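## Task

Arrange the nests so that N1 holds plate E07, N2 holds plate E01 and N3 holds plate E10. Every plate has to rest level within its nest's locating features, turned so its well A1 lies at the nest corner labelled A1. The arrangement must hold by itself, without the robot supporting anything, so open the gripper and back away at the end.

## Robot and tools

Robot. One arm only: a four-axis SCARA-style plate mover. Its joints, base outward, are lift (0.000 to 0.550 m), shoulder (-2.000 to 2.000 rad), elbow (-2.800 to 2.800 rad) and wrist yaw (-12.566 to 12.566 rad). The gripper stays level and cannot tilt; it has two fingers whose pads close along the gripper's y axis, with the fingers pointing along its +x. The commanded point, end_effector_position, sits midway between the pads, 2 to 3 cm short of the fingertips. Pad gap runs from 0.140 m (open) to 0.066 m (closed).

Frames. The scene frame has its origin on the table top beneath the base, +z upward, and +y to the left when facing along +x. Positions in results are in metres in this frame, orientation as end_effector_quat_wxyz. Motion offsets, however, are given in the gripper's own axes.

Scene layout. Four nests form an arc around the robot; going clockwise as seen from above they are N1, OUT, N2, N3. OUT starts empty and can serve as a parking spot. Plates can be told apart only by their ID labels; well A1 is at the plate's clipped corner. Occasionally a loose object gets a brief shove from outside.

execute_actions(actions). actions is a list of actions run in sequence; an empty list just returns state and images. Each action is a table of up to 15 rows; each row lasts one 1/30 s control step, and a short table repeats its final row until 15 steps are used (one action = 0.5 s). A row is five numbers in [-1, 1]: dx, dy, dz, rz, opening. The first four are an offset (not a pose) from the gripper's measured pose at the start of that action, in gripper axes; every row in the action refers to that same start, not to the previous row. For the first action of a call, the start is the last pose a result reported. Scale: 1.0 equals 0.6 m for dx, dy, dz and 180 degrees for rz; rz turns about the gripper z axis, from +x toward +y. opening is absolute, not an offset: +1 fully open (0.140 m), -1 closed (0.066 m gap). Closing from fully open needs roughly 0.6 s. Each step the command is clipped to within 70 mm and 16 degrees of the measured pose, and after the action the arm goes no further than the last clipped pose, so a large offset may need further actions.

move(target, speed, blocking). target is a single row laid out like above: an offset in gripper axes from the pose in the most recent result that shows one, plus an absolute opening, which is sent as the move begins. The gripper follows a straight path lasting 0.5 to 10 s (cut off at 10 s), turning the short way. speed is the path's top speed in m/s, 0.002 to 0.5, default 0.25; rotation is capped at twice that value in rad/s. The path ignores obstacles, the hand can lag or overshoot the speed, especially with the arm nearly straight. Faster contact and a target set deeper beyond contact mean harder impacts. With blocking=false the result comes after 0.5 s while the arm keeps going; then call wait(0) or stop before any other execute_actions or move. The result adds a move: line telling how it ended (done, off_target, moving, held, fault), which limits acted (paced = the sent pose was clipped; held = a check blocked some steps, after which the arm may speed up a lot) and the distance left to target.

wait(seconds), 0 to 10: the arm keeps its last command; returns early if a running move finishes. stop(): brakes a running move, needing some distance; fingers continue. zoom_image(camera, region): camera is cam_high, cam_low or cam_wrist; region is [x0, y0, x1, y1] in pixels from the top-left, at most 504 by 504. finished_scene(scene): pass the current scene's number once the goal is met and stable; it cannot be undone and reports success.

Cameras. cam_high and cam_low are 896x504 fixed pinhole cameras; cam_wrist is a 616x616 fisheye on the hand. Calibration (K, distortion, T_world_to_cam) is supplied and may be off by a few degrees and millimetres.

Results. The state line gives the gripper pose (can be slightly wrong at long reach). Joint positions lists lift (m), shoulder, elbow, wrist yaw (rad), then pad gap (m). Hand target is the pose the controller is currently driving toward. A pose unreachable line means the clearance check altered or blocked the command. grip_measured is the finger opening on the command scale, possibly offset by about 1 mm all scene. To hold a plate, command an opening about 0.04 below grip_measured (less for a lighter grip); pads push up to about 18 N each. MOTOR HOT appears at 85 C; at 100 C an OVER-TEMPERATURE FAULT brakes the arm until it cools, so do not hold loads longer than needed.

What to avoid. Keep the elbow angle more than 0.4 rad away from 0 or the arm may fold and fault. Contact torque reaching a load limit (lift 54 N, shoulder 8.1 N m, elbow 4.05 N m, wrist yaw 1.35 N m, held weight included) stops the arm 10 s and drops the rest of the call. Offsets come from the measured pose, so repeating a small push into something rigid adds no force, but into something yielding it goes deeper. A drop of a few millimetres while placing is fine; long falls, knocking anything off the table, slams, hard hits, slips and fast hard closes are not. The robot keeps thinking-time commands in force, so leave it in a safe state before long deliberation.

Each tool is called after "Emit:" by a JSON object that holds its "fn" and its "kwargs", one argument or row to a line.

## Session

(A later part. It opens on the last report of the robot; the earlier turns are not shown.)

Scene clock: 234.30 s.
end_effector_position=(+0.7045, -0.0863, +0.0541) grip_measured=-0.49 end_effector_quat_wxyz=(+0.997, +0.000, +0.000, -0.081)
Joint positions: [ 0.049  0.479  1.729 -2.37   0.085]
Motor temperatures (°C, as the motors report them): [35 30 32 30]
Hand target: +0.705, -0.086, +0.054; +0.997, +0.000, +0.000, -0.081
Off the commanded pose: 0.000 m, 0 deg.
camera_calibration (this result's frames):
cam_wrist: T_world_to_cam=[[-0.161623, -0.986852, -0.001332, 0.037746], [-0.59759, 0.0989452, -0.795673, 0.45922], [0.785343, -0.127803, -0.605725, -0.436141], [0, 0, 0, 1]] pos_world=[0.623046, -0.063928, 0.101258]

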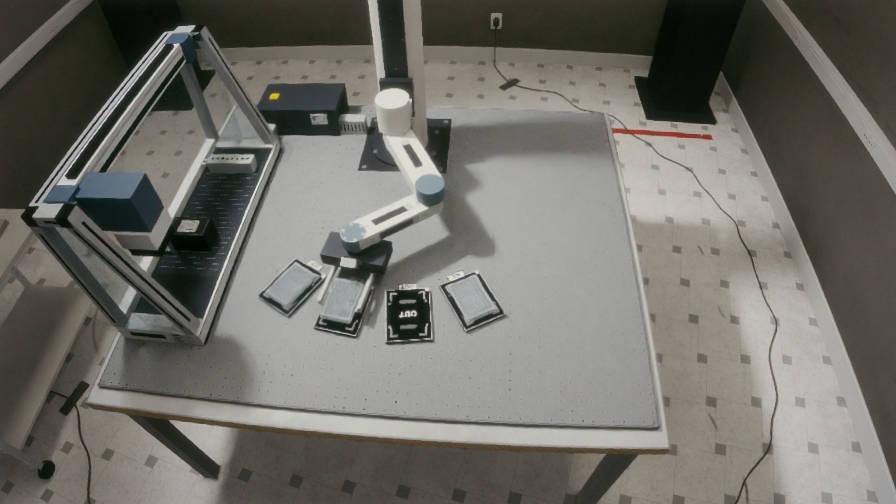

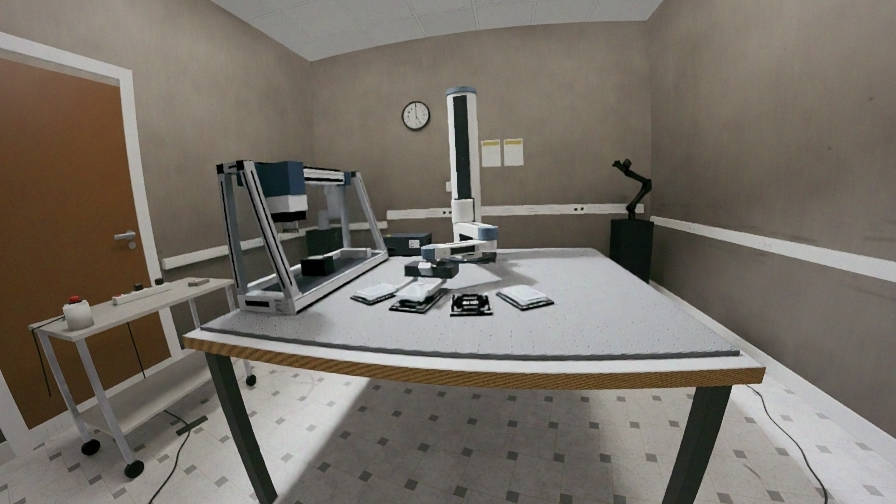

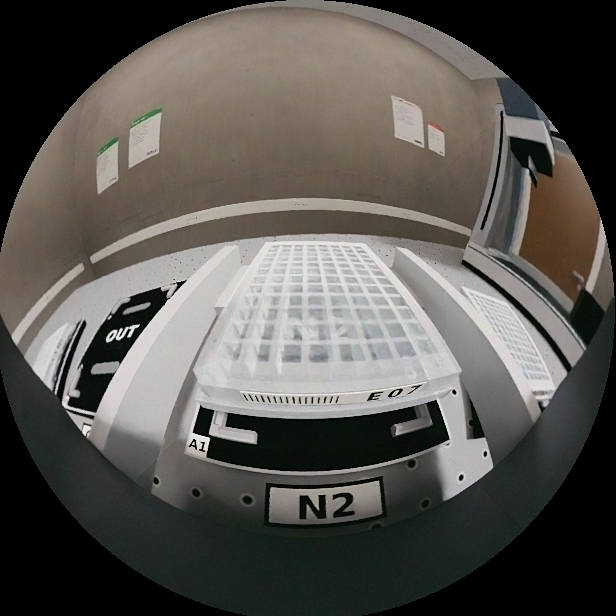

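Emit:
{"fn": "zoom_image", "kwargs": {
  "camera": "cam_wrist",
  "region": [175, 390, 325, 490]
}}

Emit:
{"fn": "zoom_image", "kwargs": {
  "camera": "cam_wrist",
  "region": [320, 390, 470, 490]
}}

Emit:
{"fn": "move", "kwargs": {
  "target": [-0.0216, 0.2933, 0, 0.0952, -0.53],
  "speed": 0.25
}}

Emit:
{"fn": "zoom_image", "kwargs": {
  "camera": "cam_wrist",
  "region": [175, 390, 325, 490]
}}

Emit:
{"fn": "zoom_image", "kwargs": {
  "camera": "cam_wrist",
  "region": [320, 390, 470, 490]
}}

Region (175, 390, 325, 490) of cam_wrist's 616x616 image, scaled by 3.360, with more detail than that image has.

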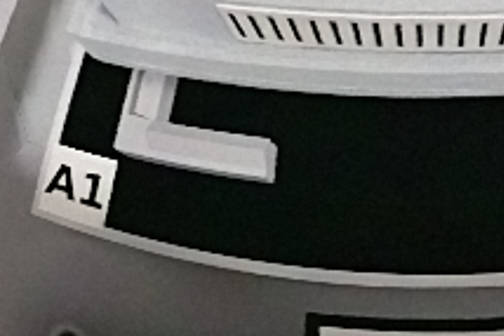

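Region (320, 390, 470, 490) of cam_wrist's 616x616 image, scaled by 3.360, with more detail than that image has.

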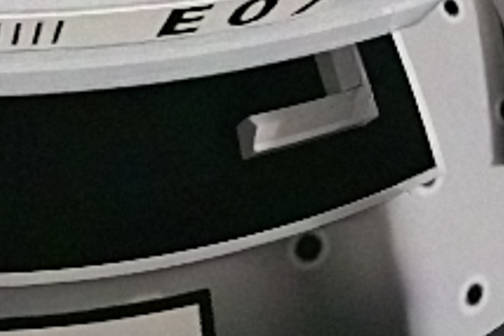

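Scene clock: 242.30 s.
end_effector_position=(+0.7200, +0.0898, +0.0540) grip_measured=-0.49 end_effector_quat_wxyz=(+0.998, +0.000, +0.000, +0.069)
Joint positions: [ 0.049  0.77   1.827 -2.459  0.085]
Motor temperatures (°C, as the motors report them): [35 30 32 30]
Hand target: +0.720, +0.090, +0.054; +0.998, +0.000, +0.000, +0.069
Off the commanded pose: 0.000 m, 0 deg.
move: done
camera_calibration (this result's frames):
cam_wrist: T_world_to_cam=[[0.137067, -0.990561, -0.001332, -0.000748845], [-0.600154, -0.0819755, -0.795673, 0.469101], [0.788053, 0.10986, -0.605725, -0.449112], [0, 0, 0, 1]] pos_world=[0.635559, 0.0870526, 0.101212]

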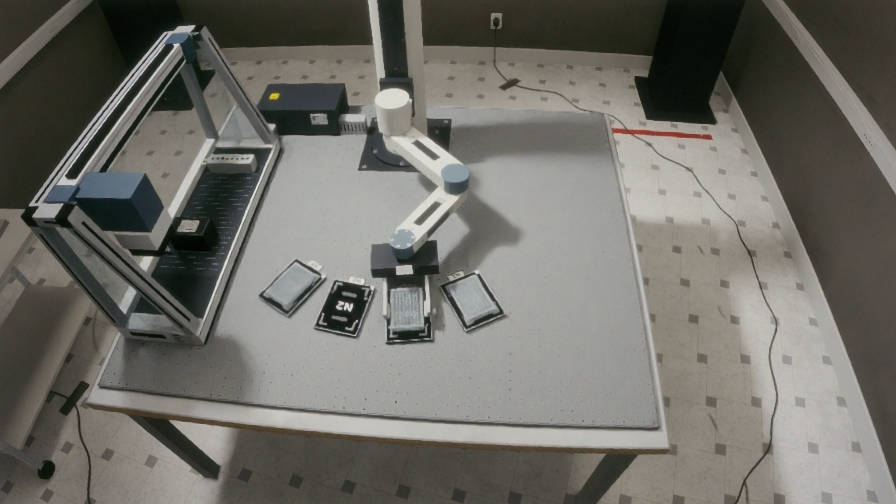

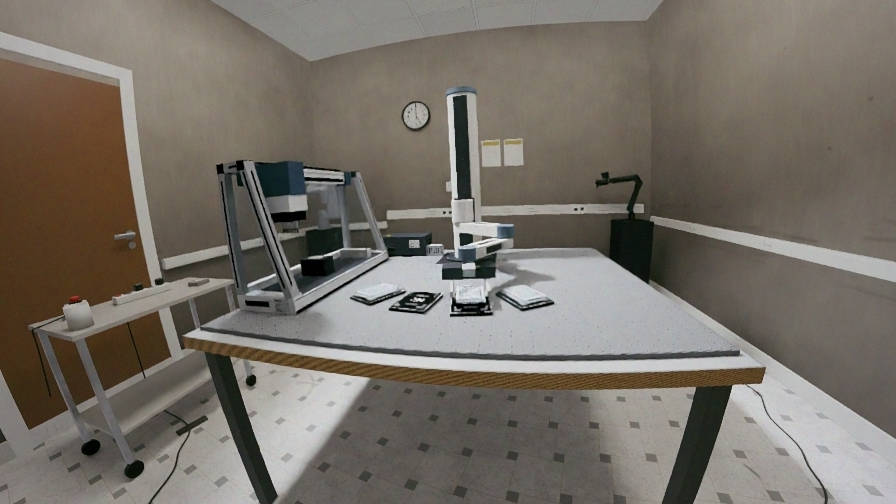

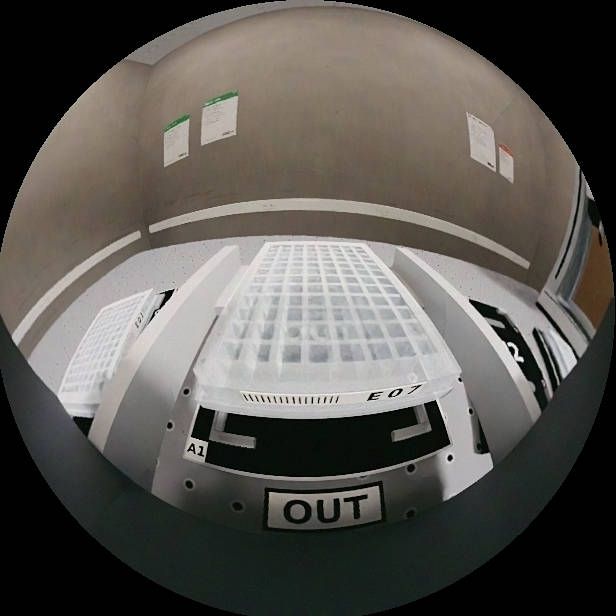

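Region (175, 390, 325, 490) of cam_wrist's 616x616 image, scaled by 3.360, with more detail than that image has.

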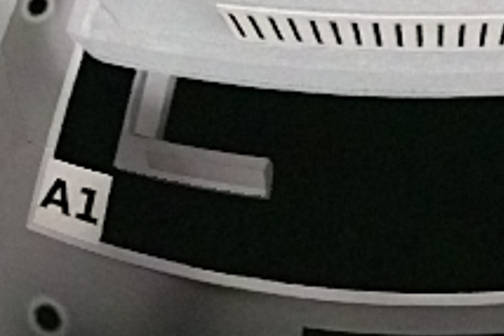

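Region (320, 390, 470, 490) of cam_wrist's 616x616 image, scaled by 3.360, with more detail than that image has.

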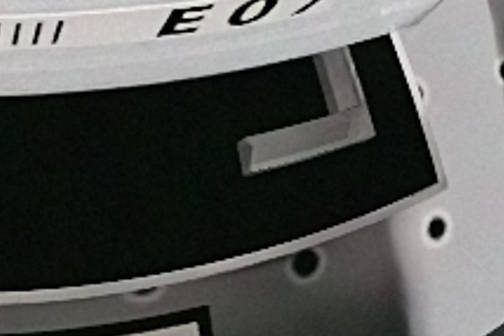

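Emit:
{"fn": "move", "kwargs": {
  "target": [-0.0042, 0.0005, -0.0378, 0, -0.53],
  "speed": 0.05
}}

Emit:
{"fn": "zoom_image", "kwargs": {
  "camera": "cam_wrist",
  "region": [170, 340, 480, 480]
}}

Scene clock: 270.13 s.
end_effector_position=(+0.7175, +0.0898, +0.0313) grip_measured=-0.49 end_effector_quat_wxyz=(+0.998, +0.000, +0.000, +0.069)
Joint positions: [ 0.026  0.777  1.812 -2.451  0.085]
Motor temperatures (°C, as the motors report them): [35 30 32 30]
Hand target: +0.717, +0.090, +0.031; +0.998, +0.000, +0.000, +0.069
Off the commanded pose: 0.000 m, 0 deg.
move: done
camera_calibration (this result's frames):
cam_wrist: T_world_to_cam=[[0.137323, -0.990525, -0.001332, -0.000555493], [-0.600133, -0.0821301, -0.795673, 0.44952], [0.788025, 0.110063, -0.605725, -0.460916], [0, 0, 0, 1]] pos_world=[0.633062, 0.0870989, 0.0784819]

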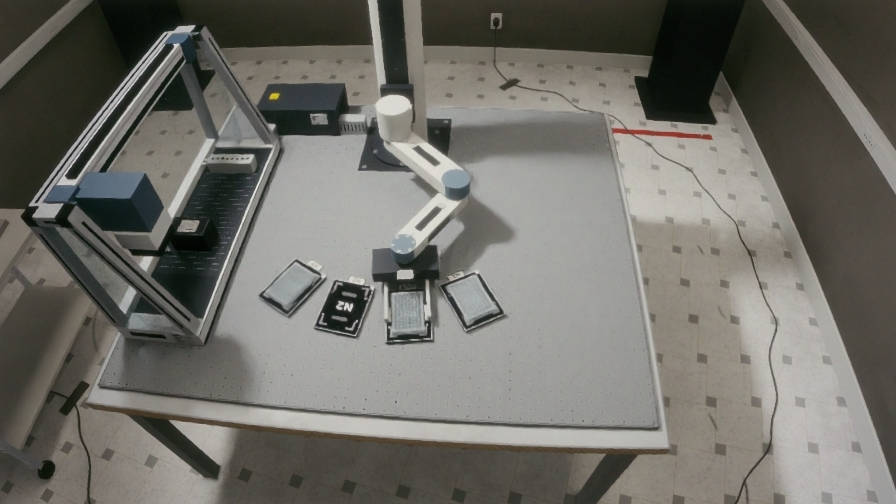

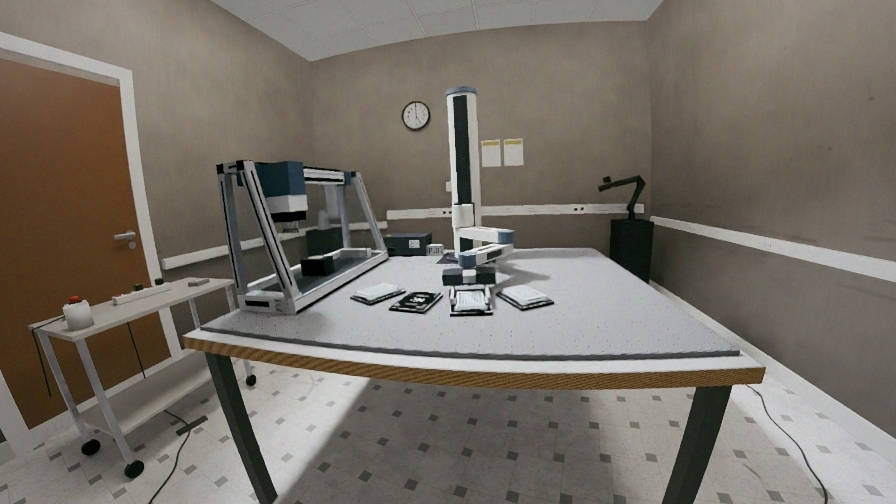

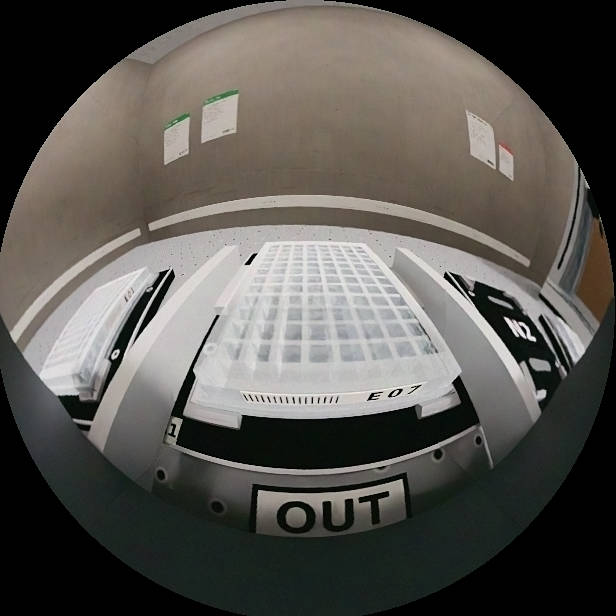

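Region (170, 340, 480, 480) of cam_wrist's 616x616 image, scaled by 1.626, with more detail than that image has; it fills the top 228 rows of this view, and the rest is white.

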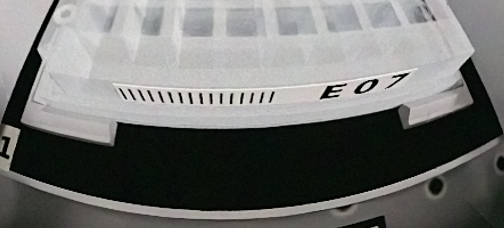

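N1's plate has a label on its long side. Zooming in.

Emit:
{"fn": "zoom_image", "kwargs": {
  "camera": "cam_wrist",
  "region": [30, 255, 190, 415]
}}

Emit:
{"fn": "zoom_image", "kwargs": {
  "camera": "cam_wrist",
  "region": [105, 270, 165, 330]
}}

Region (30, 255, 190, 415) of cam_wrist's 616x616 image, scaled by 3.150, with more detail than that image has.

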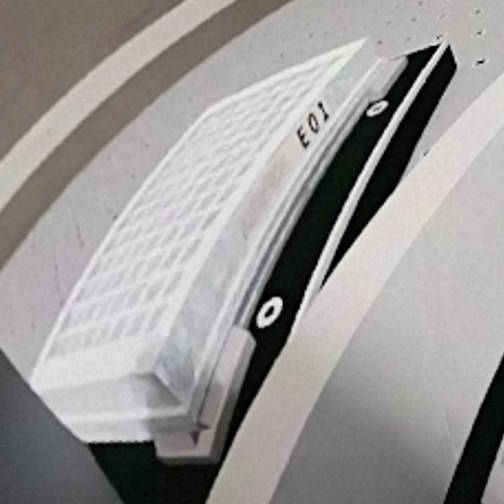

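Region (105, 270, 165, 330) of cam_wrist's 616x616 image, scaled by 8.400, with more detail than that image has.

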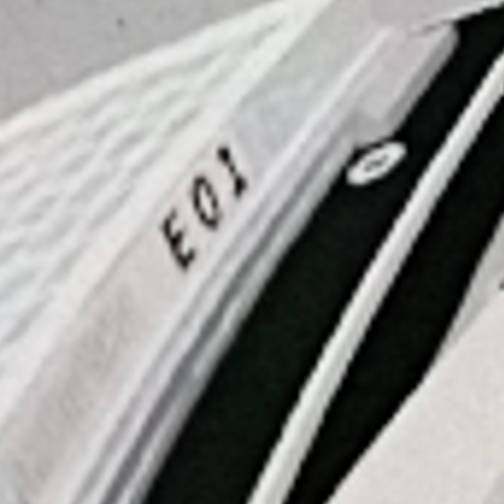

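Emit:
{"fn": "execute_actions", "kwargs": {
  "actions": [
    [[0,0,0,0,-0.47],[0,0,0,0,-0.42],[0,0,0,0,-0.35],[0,0,0,0,-0.25],[0,0,0,0,-0.15],[0,0,0.001,0,-0.1],[0,0,0.005,0,-0.1],[0,0,0.011,0,-0.1],[0,0,0.018,0,-0.1],[0,0,0.025,0,-0.1],[0,0,0.031,0,-0.1],[0,0,0.035,0,-0.1],[0,0,0.038,0,-0.1],[0,0,0.038,0,-0.1],[0,0,0.038,0,-0.1]]
  ]
}}

Emit:
{"fn": "move", "kwargs": {
  "target": [-0.0542, 0.31, 0, 0.111, -0.1],
  "speed": 0.35
}}

Emit:
{"fn": "zoom_image", "kwargs": {
  "camera": "cam_wrist",
  "region": [175, 390, 325, 490]
}}

Emit:
{"fn": "zoom_image", "kwargs": {
  "camera": "cam_wrist",
  "region": [320, 390, 470, 490]
}}

Emit:
{"fn": "zoom_image", "kwargs": {
  "camera": "cam_wrist",
  "region": [230, 250, 400, 320]
}}

Scene clock: 294.03 s.
end_effector_position=(+0.7175, +0.0899, +0.0542) grip_measured=-0.10 end_effector_quat_wxyz=(+0.998, +0.000, +0.000, +0.069)
Joint positions: [ 0.049  0.777  1.812 -2.451  0.099]
Motor temperatures (°C, as the motors report them): [35 30 32 30]
Hand target: +0.718, +0.090, +0.054; +0.998, +0.000, +0.000, +0.069
Off the commanded pose: 0.000 m, 0 deg.
camera_calibration (this result's frames):
cam_wrist: T_world_to_cam=[[0.137403, -0.990514, -0.001332, -0.000560982], [-0.600126, -0.0821789, -0.795673, 0.467748], [0.788016, 0.110127, -0.605725, -0.447049], [0, 0, 0, 1]] pos_world=[0.633066, 0.0871157, 0.101384]

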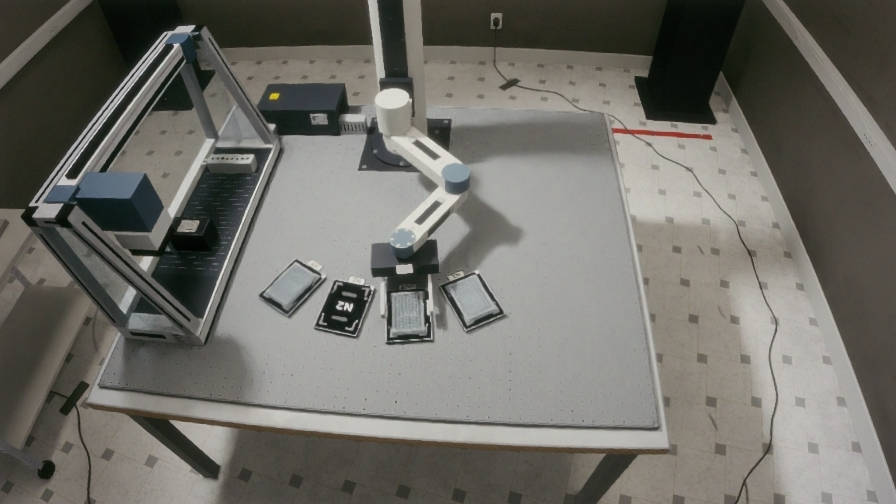

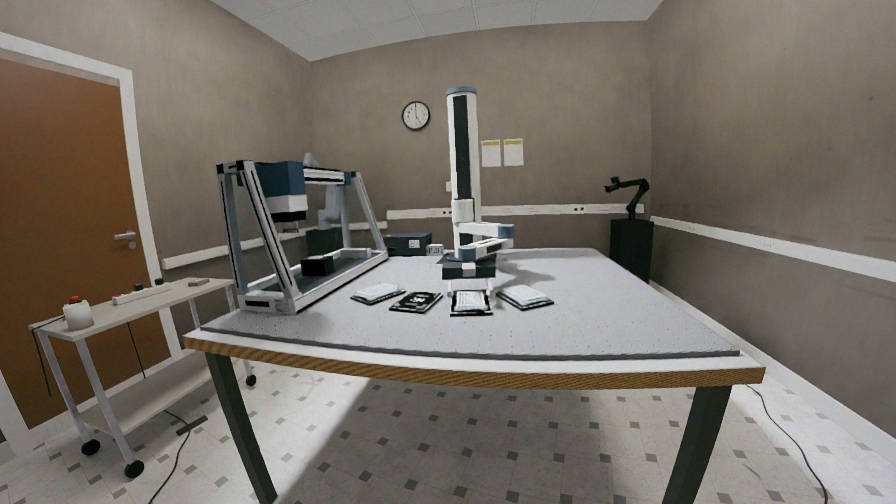

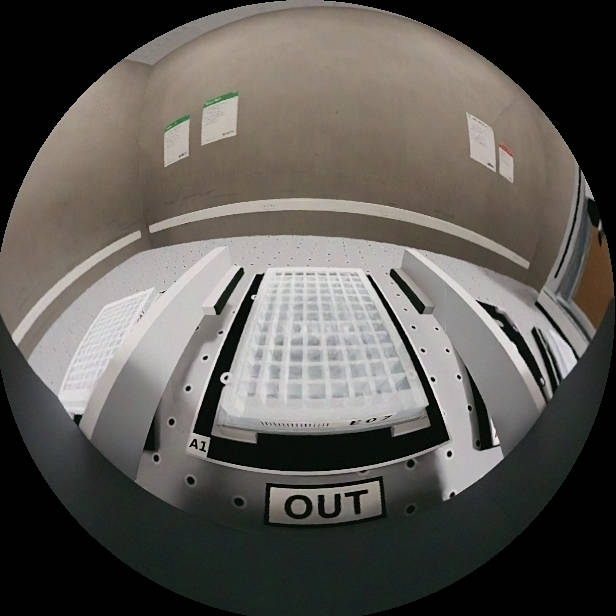

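Scene clock: 295.03 s.
end_effector_position=(+0.6595, +0.2698, +0.0542) grip_measured=-0.10 end_effector_quat_wxyz=(+0.970, +0.000, +0.000, +0.242)
Joint positions: [ 0.049  1.107  1.841 -2.46   0.099]
Motor temperatures (°C, as the motors report them): [35 30 32 30]
Hand target: +0.660, +0.270, +0.054; +0.970, +0.000, +0.000, +0.241
Off the commanded pose: 0.000 m, 0 deg.
move: done
camera_calibration (this result's frames):
cam_wrist: T_world_to_cam=[[0.46822, -0.883611, -0.001332, -0.0613599], [-0.535722, -0.282677, -0.795673, 0.459355], [0.702689, 0.373264, -0.605725, -0.435854], [0, 0, 0, 1]] pos_world=[0.581086, 0.238319, 0.101407]

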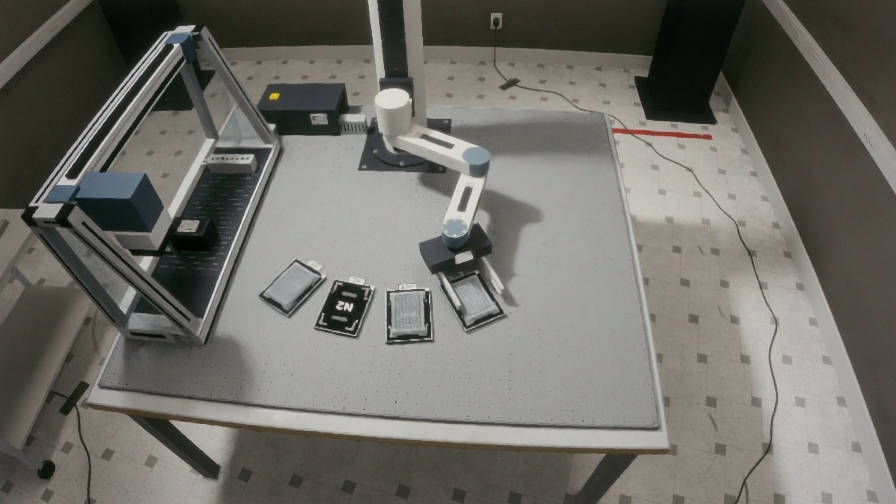

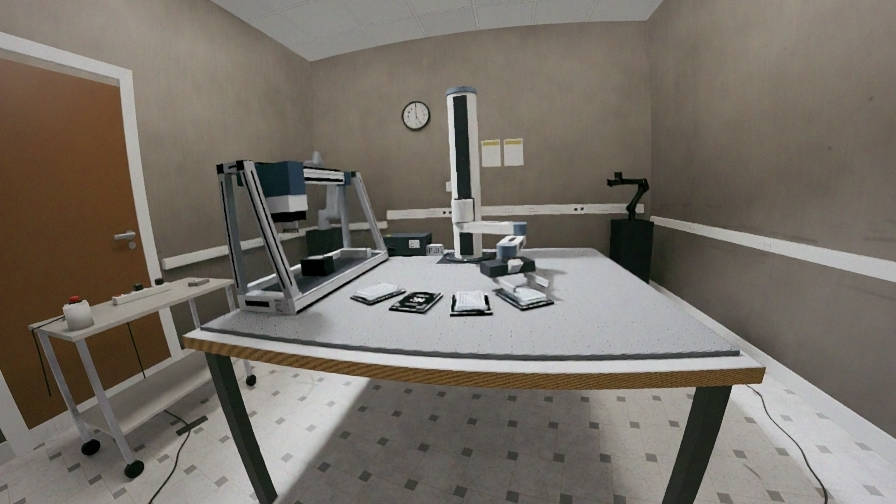

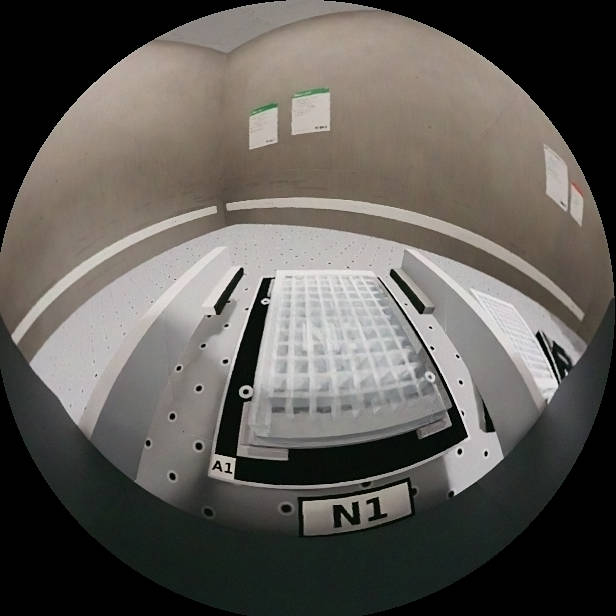

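Region (175, 390, 325, 490) of cam_wrist's 616x616 image, scaled by 3.360, with more detail than that image has.

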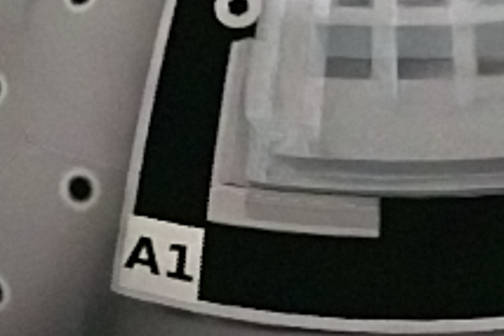

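Region (320, 390, 470, 490) of cam_wrist's 616x616 image, scaled by 3.360, with more detail than that image has.

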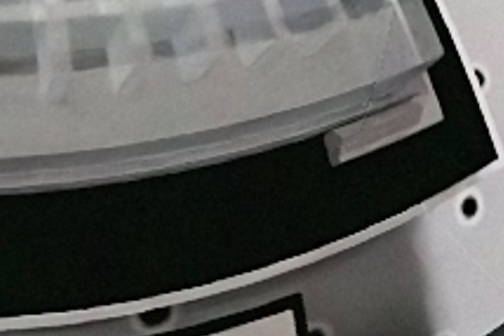

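Region (230, 250, 400, 320) of cam_wrist's 616x616 image, scaled by 2.965, with more detail than that image has; it fills the top 208 rows of this view, and the rest is white.

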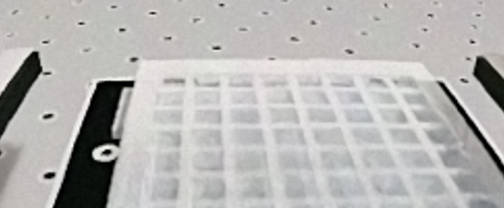

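Emit:
{"fn": "execute_actions", "kwargs": {
  "actions": [
    [[-0.001,-0.002,0,0.001,-0.1],[-0.003,-0.006,-0.001,0.003,-0.1],[-0.005,-0.011,-0.002,0.0055,-0.1],[-0.007,-0.015,-0.004,0.0075,-0.1],[-0.0085,-0.018,-0.006,0.009,-0.1],[-0.009,-0.0192,-0.009,0.0095,-0.1],[-0.009,-0.0192,-0.012,0.0095,-0.1],[-0.009,-0.0192,-0.015,0.0095,-0.1],[-0.009,-0.0192,-0.019,0.0095,-0.1],[-0.009,-0.0192,-0.023,0.0095,-0.1],[-0.009,-0.0192,-0.027,0.0095,-0.1],[-0.009,-0.0192,-0.031,0.0095,-0.1],[-0.009,-0.0192,-0.0345,0.0095,-0.1],[-0.009,-0.0192,-0.037,0.0095,-0.1],[-0.009,-0.0192,-0.0387,0.0095,-0.1]]
  ]
}}

Emit:
{"fn": "wait", "kwargs": {
  "seconds": 0.4
}}

Emit:
{"fn": "zoom_image", "kwargs": {
  "camera": "cam_wrist",
  "region": [150, 230, 330, 450]
}}

Emit:
{"fn": "zoom_image", "kwargs": {
  "camera": "cam_wrist",
  "region": [330, 230, 510, 450]
}}

Scene clock: 333.87 s.
end_effector_position=(+0.6602, +0.2569, +0.0328) grip_measured=-0.10 end_effector_quat_wxyz=(+0.967, +0.000, +0.000, +0.256)
Joint positions: [ 0.028  1.084  1.807 -2.373  0.099]
Motor temperatures (°C, as the motors report them): [35 30 32 30]
Hand target: +0.660, +0.257, +0.031; +0.967, +0.000, +0.000, +0.256
Off the commanded pose: 0.002 m, 0 deg.
camera_calibration (this result's frames):
cam_wrist: T_world_to_cam=[[0.493785, -0.869583, -0.001332, -0.0935898], [-0.527252, -0.298177, -0.795673, 0.437446], [0.691507, 0.393594, -0.605725, -0.442361], [0, 0, 0, 1]] pos_world=[0.582753, 0.223163, 0.07999]

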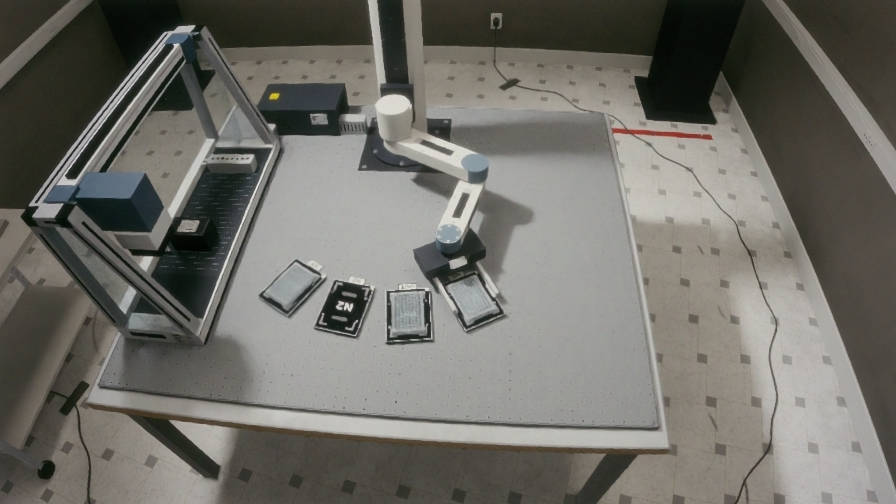

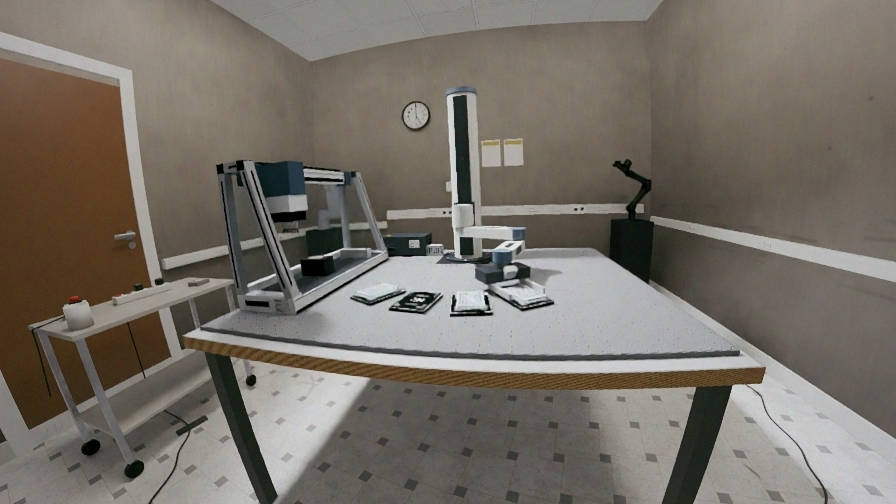

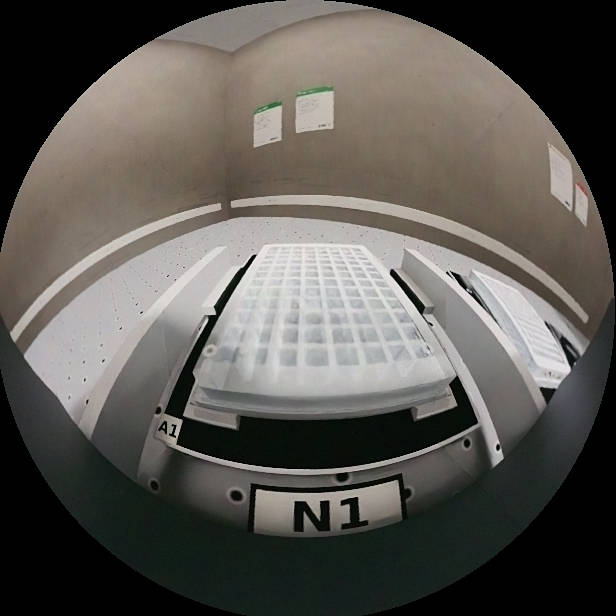

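Scene clock: 334.27 s.
end_effector_position=(+0.6602, +0.2569, +0.0310) grip_measured=-0.10 end_effector_quat_wxyz=(+0.967, +0.000, +0.000, +0.256)
Joint positions: [ 0.026  1.084  1.807 -2.373  0.099]
Motor temperatures (°C, as the motors report them): [35 30 32 30]
Hand target: +0.660, +0.257, +0.031; +0.967, +0.000, +0.000, +0.256
Off the commanded pose: 0.000 m, 0 deg.
wait: 0.40 s; at rest by 0.20 s
camera_calibration (this result's frames):
cam_wrist: T_world_to_cam=[[0.493807, -0.86957, -0.001332, -0.093601], [-0.527245, -0.29819, -0.795673, 0.435985], [0.691497, 0.393611, -0.605725, -0.443473], [0, 0, 0, 1]] pos_world=[0.582752, 0.22317, 0.0781546]

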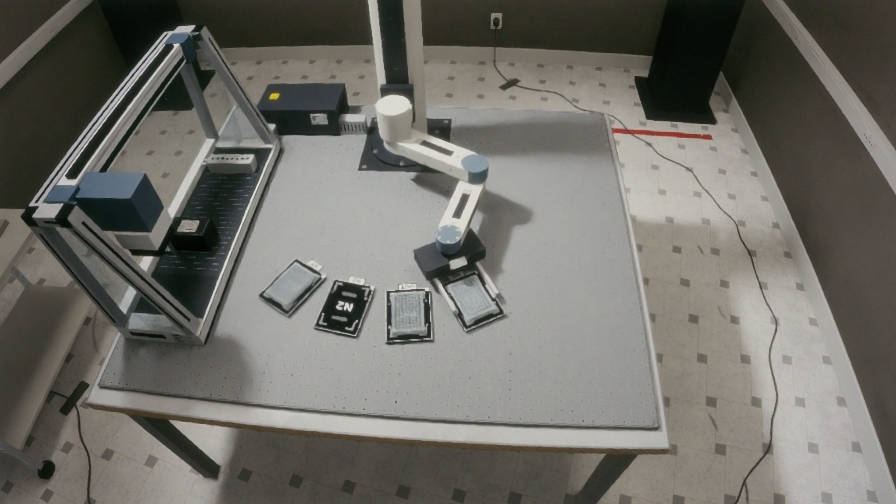

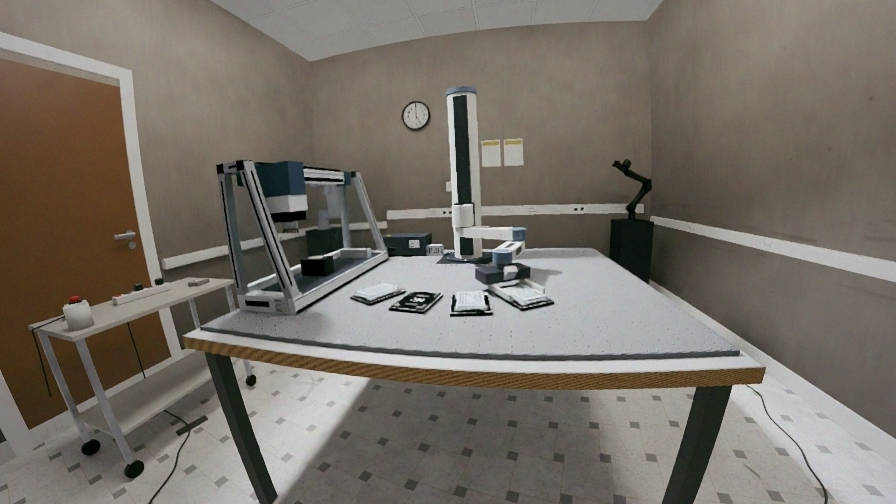

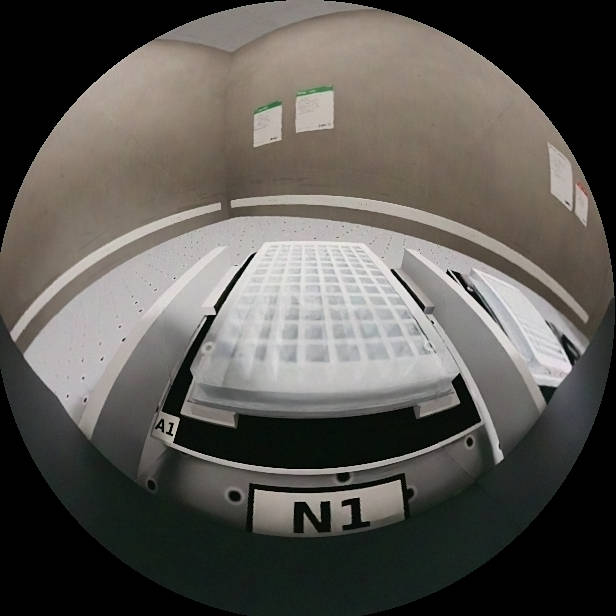

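Region (150, 230, 330, 450) of cam_wrist's 616x616 image, scaled by 2.291, with more detail than that image has; it fills the left 412 columns of this view, and the rest is white.

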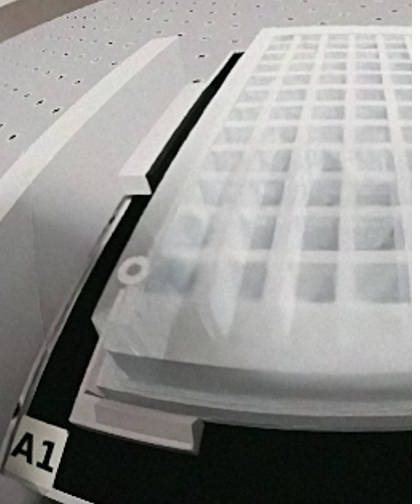

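Region (330, 230, 510, 450) of cam_wrist's 616x616 image, scaled by 2.291, with more detail than that image has; it fills the left 412 columns of this view, and the rest is white.

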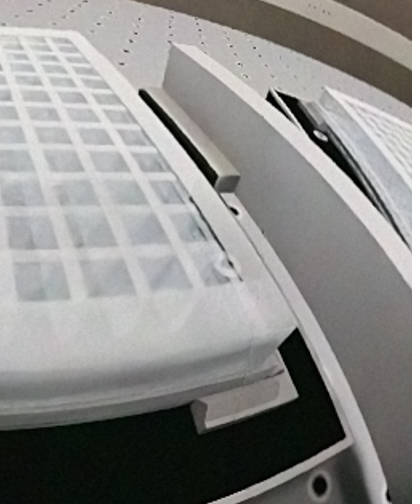

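Emit:
{"fn": "execute_actions", "kwargs": {
  "actions": [
    [[0.0003,0.0008,0,-0.0013,-0.18],[0.0003,0.0008,0,-0.0013,-0.26],[0.0003,0.0008,0,-0.0013,-0.33],[0.0003,0.0008,0,-0.0013,-0.39],[0.0003,0.0008,0,-0.0013,-0.43],[0.0003,0.0008,0,-0.0013,-0.45],[0.0003,0.0008,0,-0.0013,-0.465],[0.0003,0.0008,0,-0.0013,-0.475],[0.0003,0.0008,0,-0.0013,-0.485],[0.0003,0.0008,0,-0.0013,-0.495],[0.0003,0.0008,0,-0.0013,-0.505],[0.0003,0.0008,0,-0.0013,-0.515],[0.0003,0.0008,0,-0.0013,-0.525],[0.0003,0.0008,0,-0.0013,-0.53],[0.0003,0.0008,0,-0.0013,-0.53]],
    [[0,0,0,0,-0.53],[0,0,0.001,0,-0.53],[0,0,0.003,0,-0.53],[0,0,0.006,0,-0.53],[0,0,0.010,0,-0.53],[0,0,0.015,0,-0.53],[0,0,0.020,0,-0.53],[0,0,0.025,0,-0.53],[0,0,0.030,0,-0.53],[0,0,0.034,0,-0.53],[0,0,0.037,0,-0.53],[0,0,0.0385,0,-0.53]]
  ]
}}

Emit:
{"fn": "zoom_image", "kwargs": {
  "camera": "cam_wrist",
  "region": [175, 390, 325, 490]
}}

Emit:
{"fn": "zoom_image", "kwargs": {
  "camera": "cam_wrist",
  "region": [320, 390, 470, 490]
}}

Scene clock: 353.83 s.
end_effector_position=(+0.6600, +0.2577, +0.0542) grip_measured=-0.49 end_effector_quat_wxyz=(+0.967, +0.000, +0.000, +0.254)
Joint positions: [ 0.049  1.086  1.808 -2.379  0.085]
Motor temperatures (°C, as the motors report them): [35 30 32 30]
Hand target: +0.660, +0.258, +0.054; +0.967, +0.000, +0.000, +0.254
Off the commanded pose: 0.000 m, 0 deg.
camera_calibration (this result's frames):
cam_wrist: T_world_to_cam=[[0.491338, -0.870968, -0.001332, -0.0908039], [-0.528089, -0.296693, -0.795673, 0.454747], [0.692611, 0.391648, -0.605725, -0.429837], [0, 0, 0, 1]] pos_world=[0.582472, 0.224178, 0.101346]

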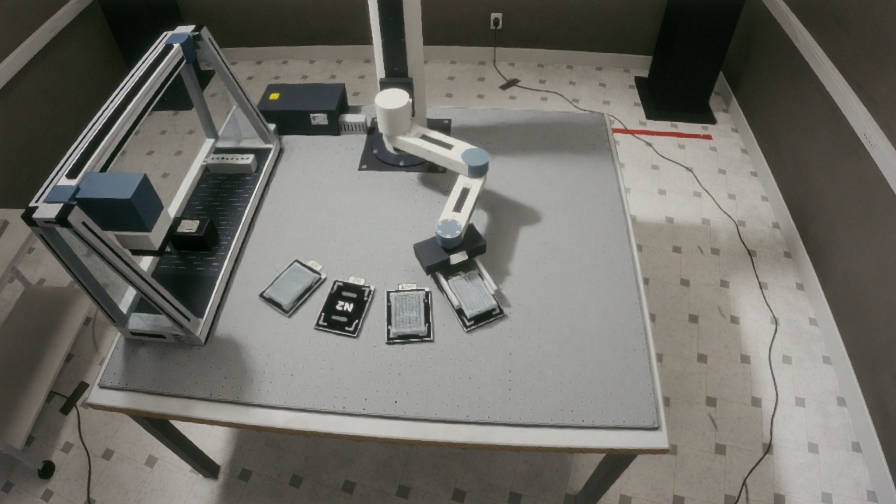

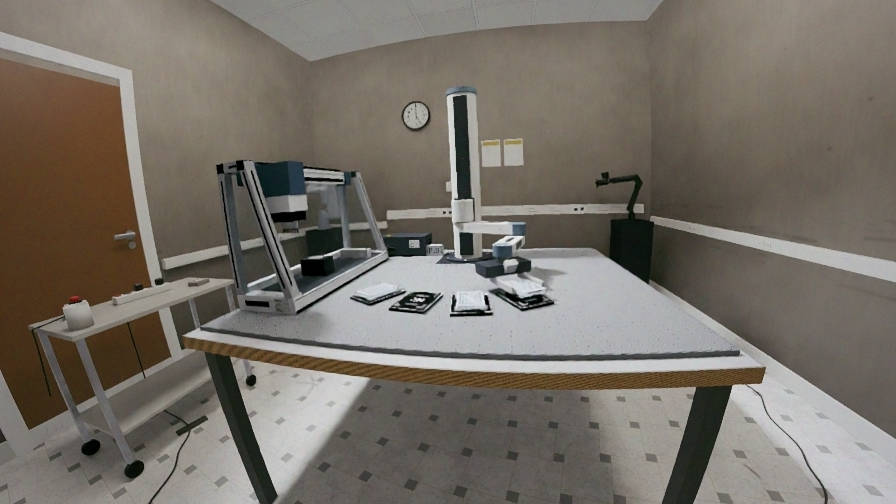

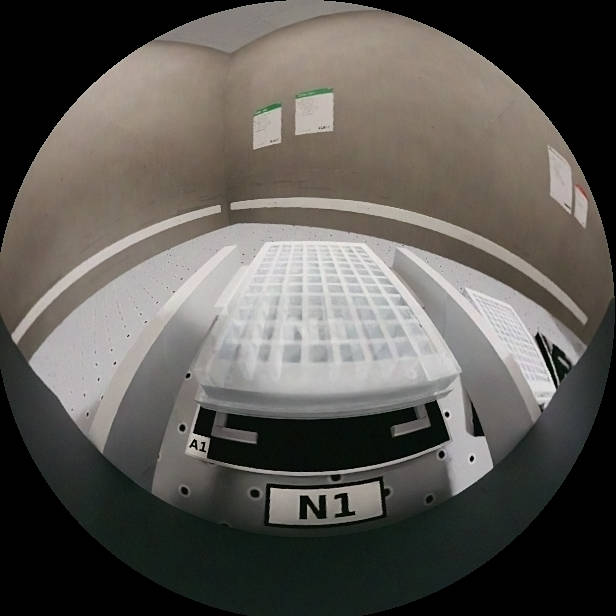

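Region (175, 390, 325, 490) of cam_wrist's 616x616 image, scaled by 3.360, with more detail than that image has.

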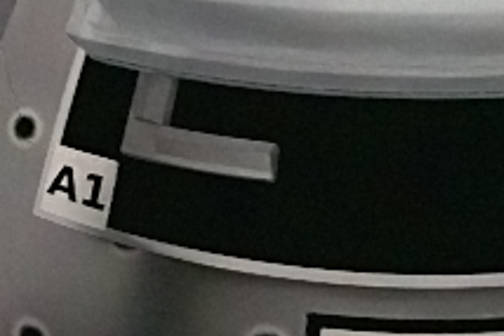

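Region (320, 390, 470, 490) of cam_wrist's 616x616 image, scaled by 3.360, with more detail than that image has.

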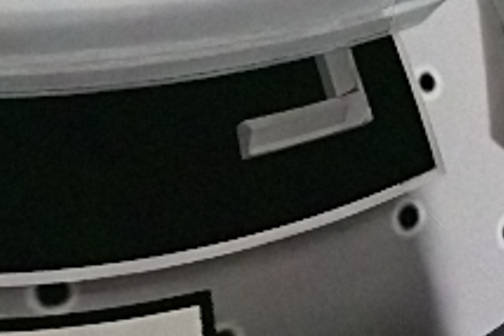

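Emit:
{"fn": "move", "kwargs": {
  "target": [-0.21757, -0.53558, 0, -0.21516, -0.53],
  "speed": 0.35
}}

Emit:
{"fn": "zoom_image", "kwargs": {
  "camera": "cam_wrist",
  "region": [175, 390, 325, 490]
}}

Emit:
{"fn": "zoom_image", "kwargs": {
  "camera": "cam_wrist",
  "region": [320, 390, 470, 490]
}}

Scene clock: 365.23 s.
end_effector_position=(+0.7045, -0.0864, +0.0541) grip_measured=-0.49 end_effector_quat_wxyz=(+0.997, +0.000, +0.000, -0.081)
Joint positions: [ 0.049  0.479  1.729 -2.37   0.085]
Motor temperatures (°C, as the motors report them): [35 30 32 30]
Hand target: +0.705, -0.086, +0.054; +0.997, +0.000, +0.000, -0.081
Off the commanded pose: 0.000 m, 0 deg.
move: done
camera_calibration (this result's frames):
cam_wrist: T_world_to_cam=[[-0.161519, -0.986869, -0.001332, 0.0375114], [-0.597601, 0.0988822, -0.795673, 0.459257], [0.785356, -0.12772, -0.605725, -0.436109], [0, 0, 0, 1]] pos_world=[0.623012, -0.0640936, 0.101306]

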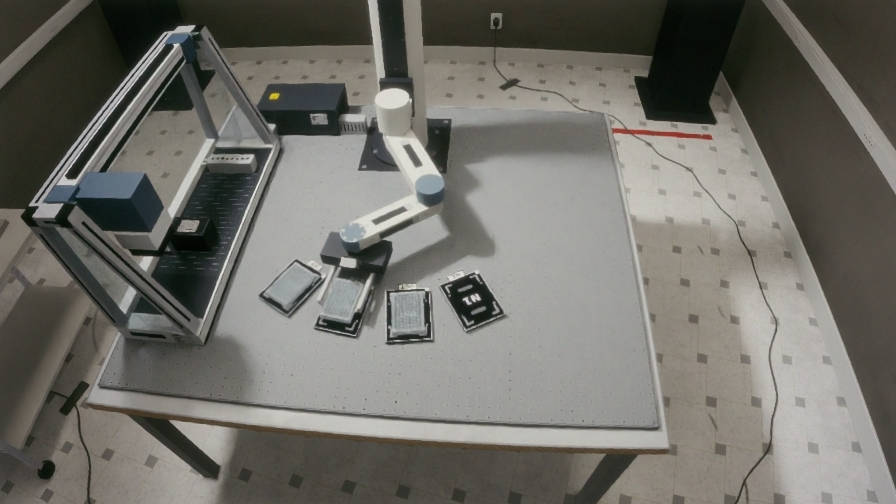

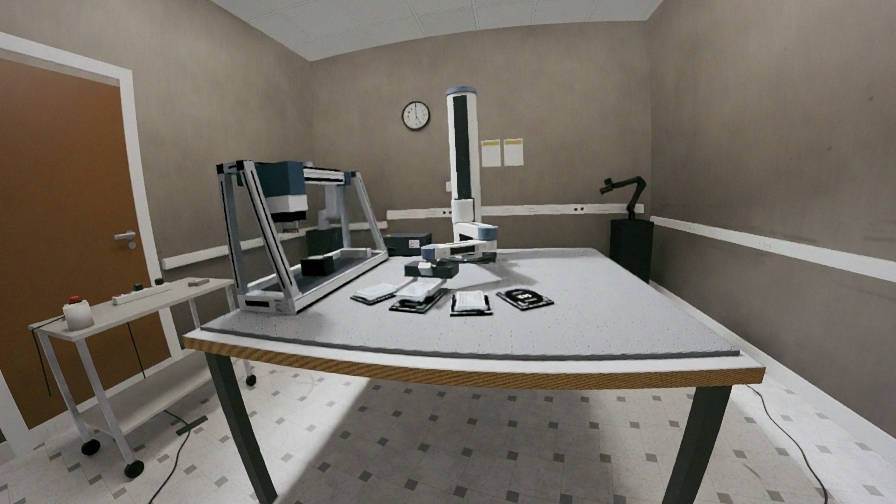

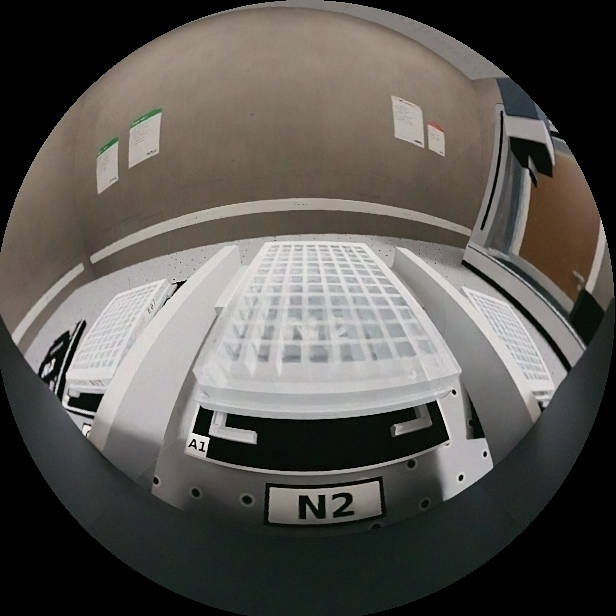

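Region (175, 390, 325, 490) of cam_wrist's 616x616 image, scaled by 3.360, with more detail than that image has.

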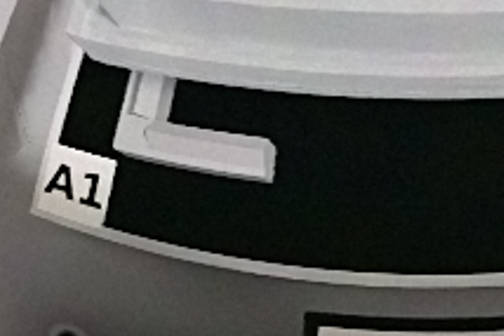

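Region (320, 390, 470, 490) of cam_wrist's 616x616 image, scaled by 3.360, with more detail than that image has.

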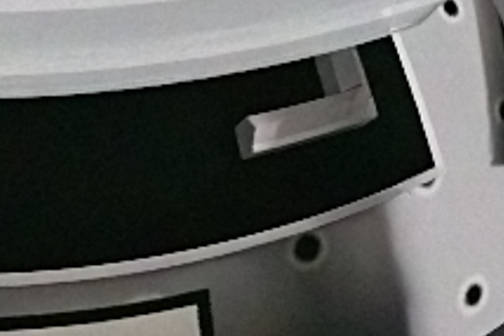

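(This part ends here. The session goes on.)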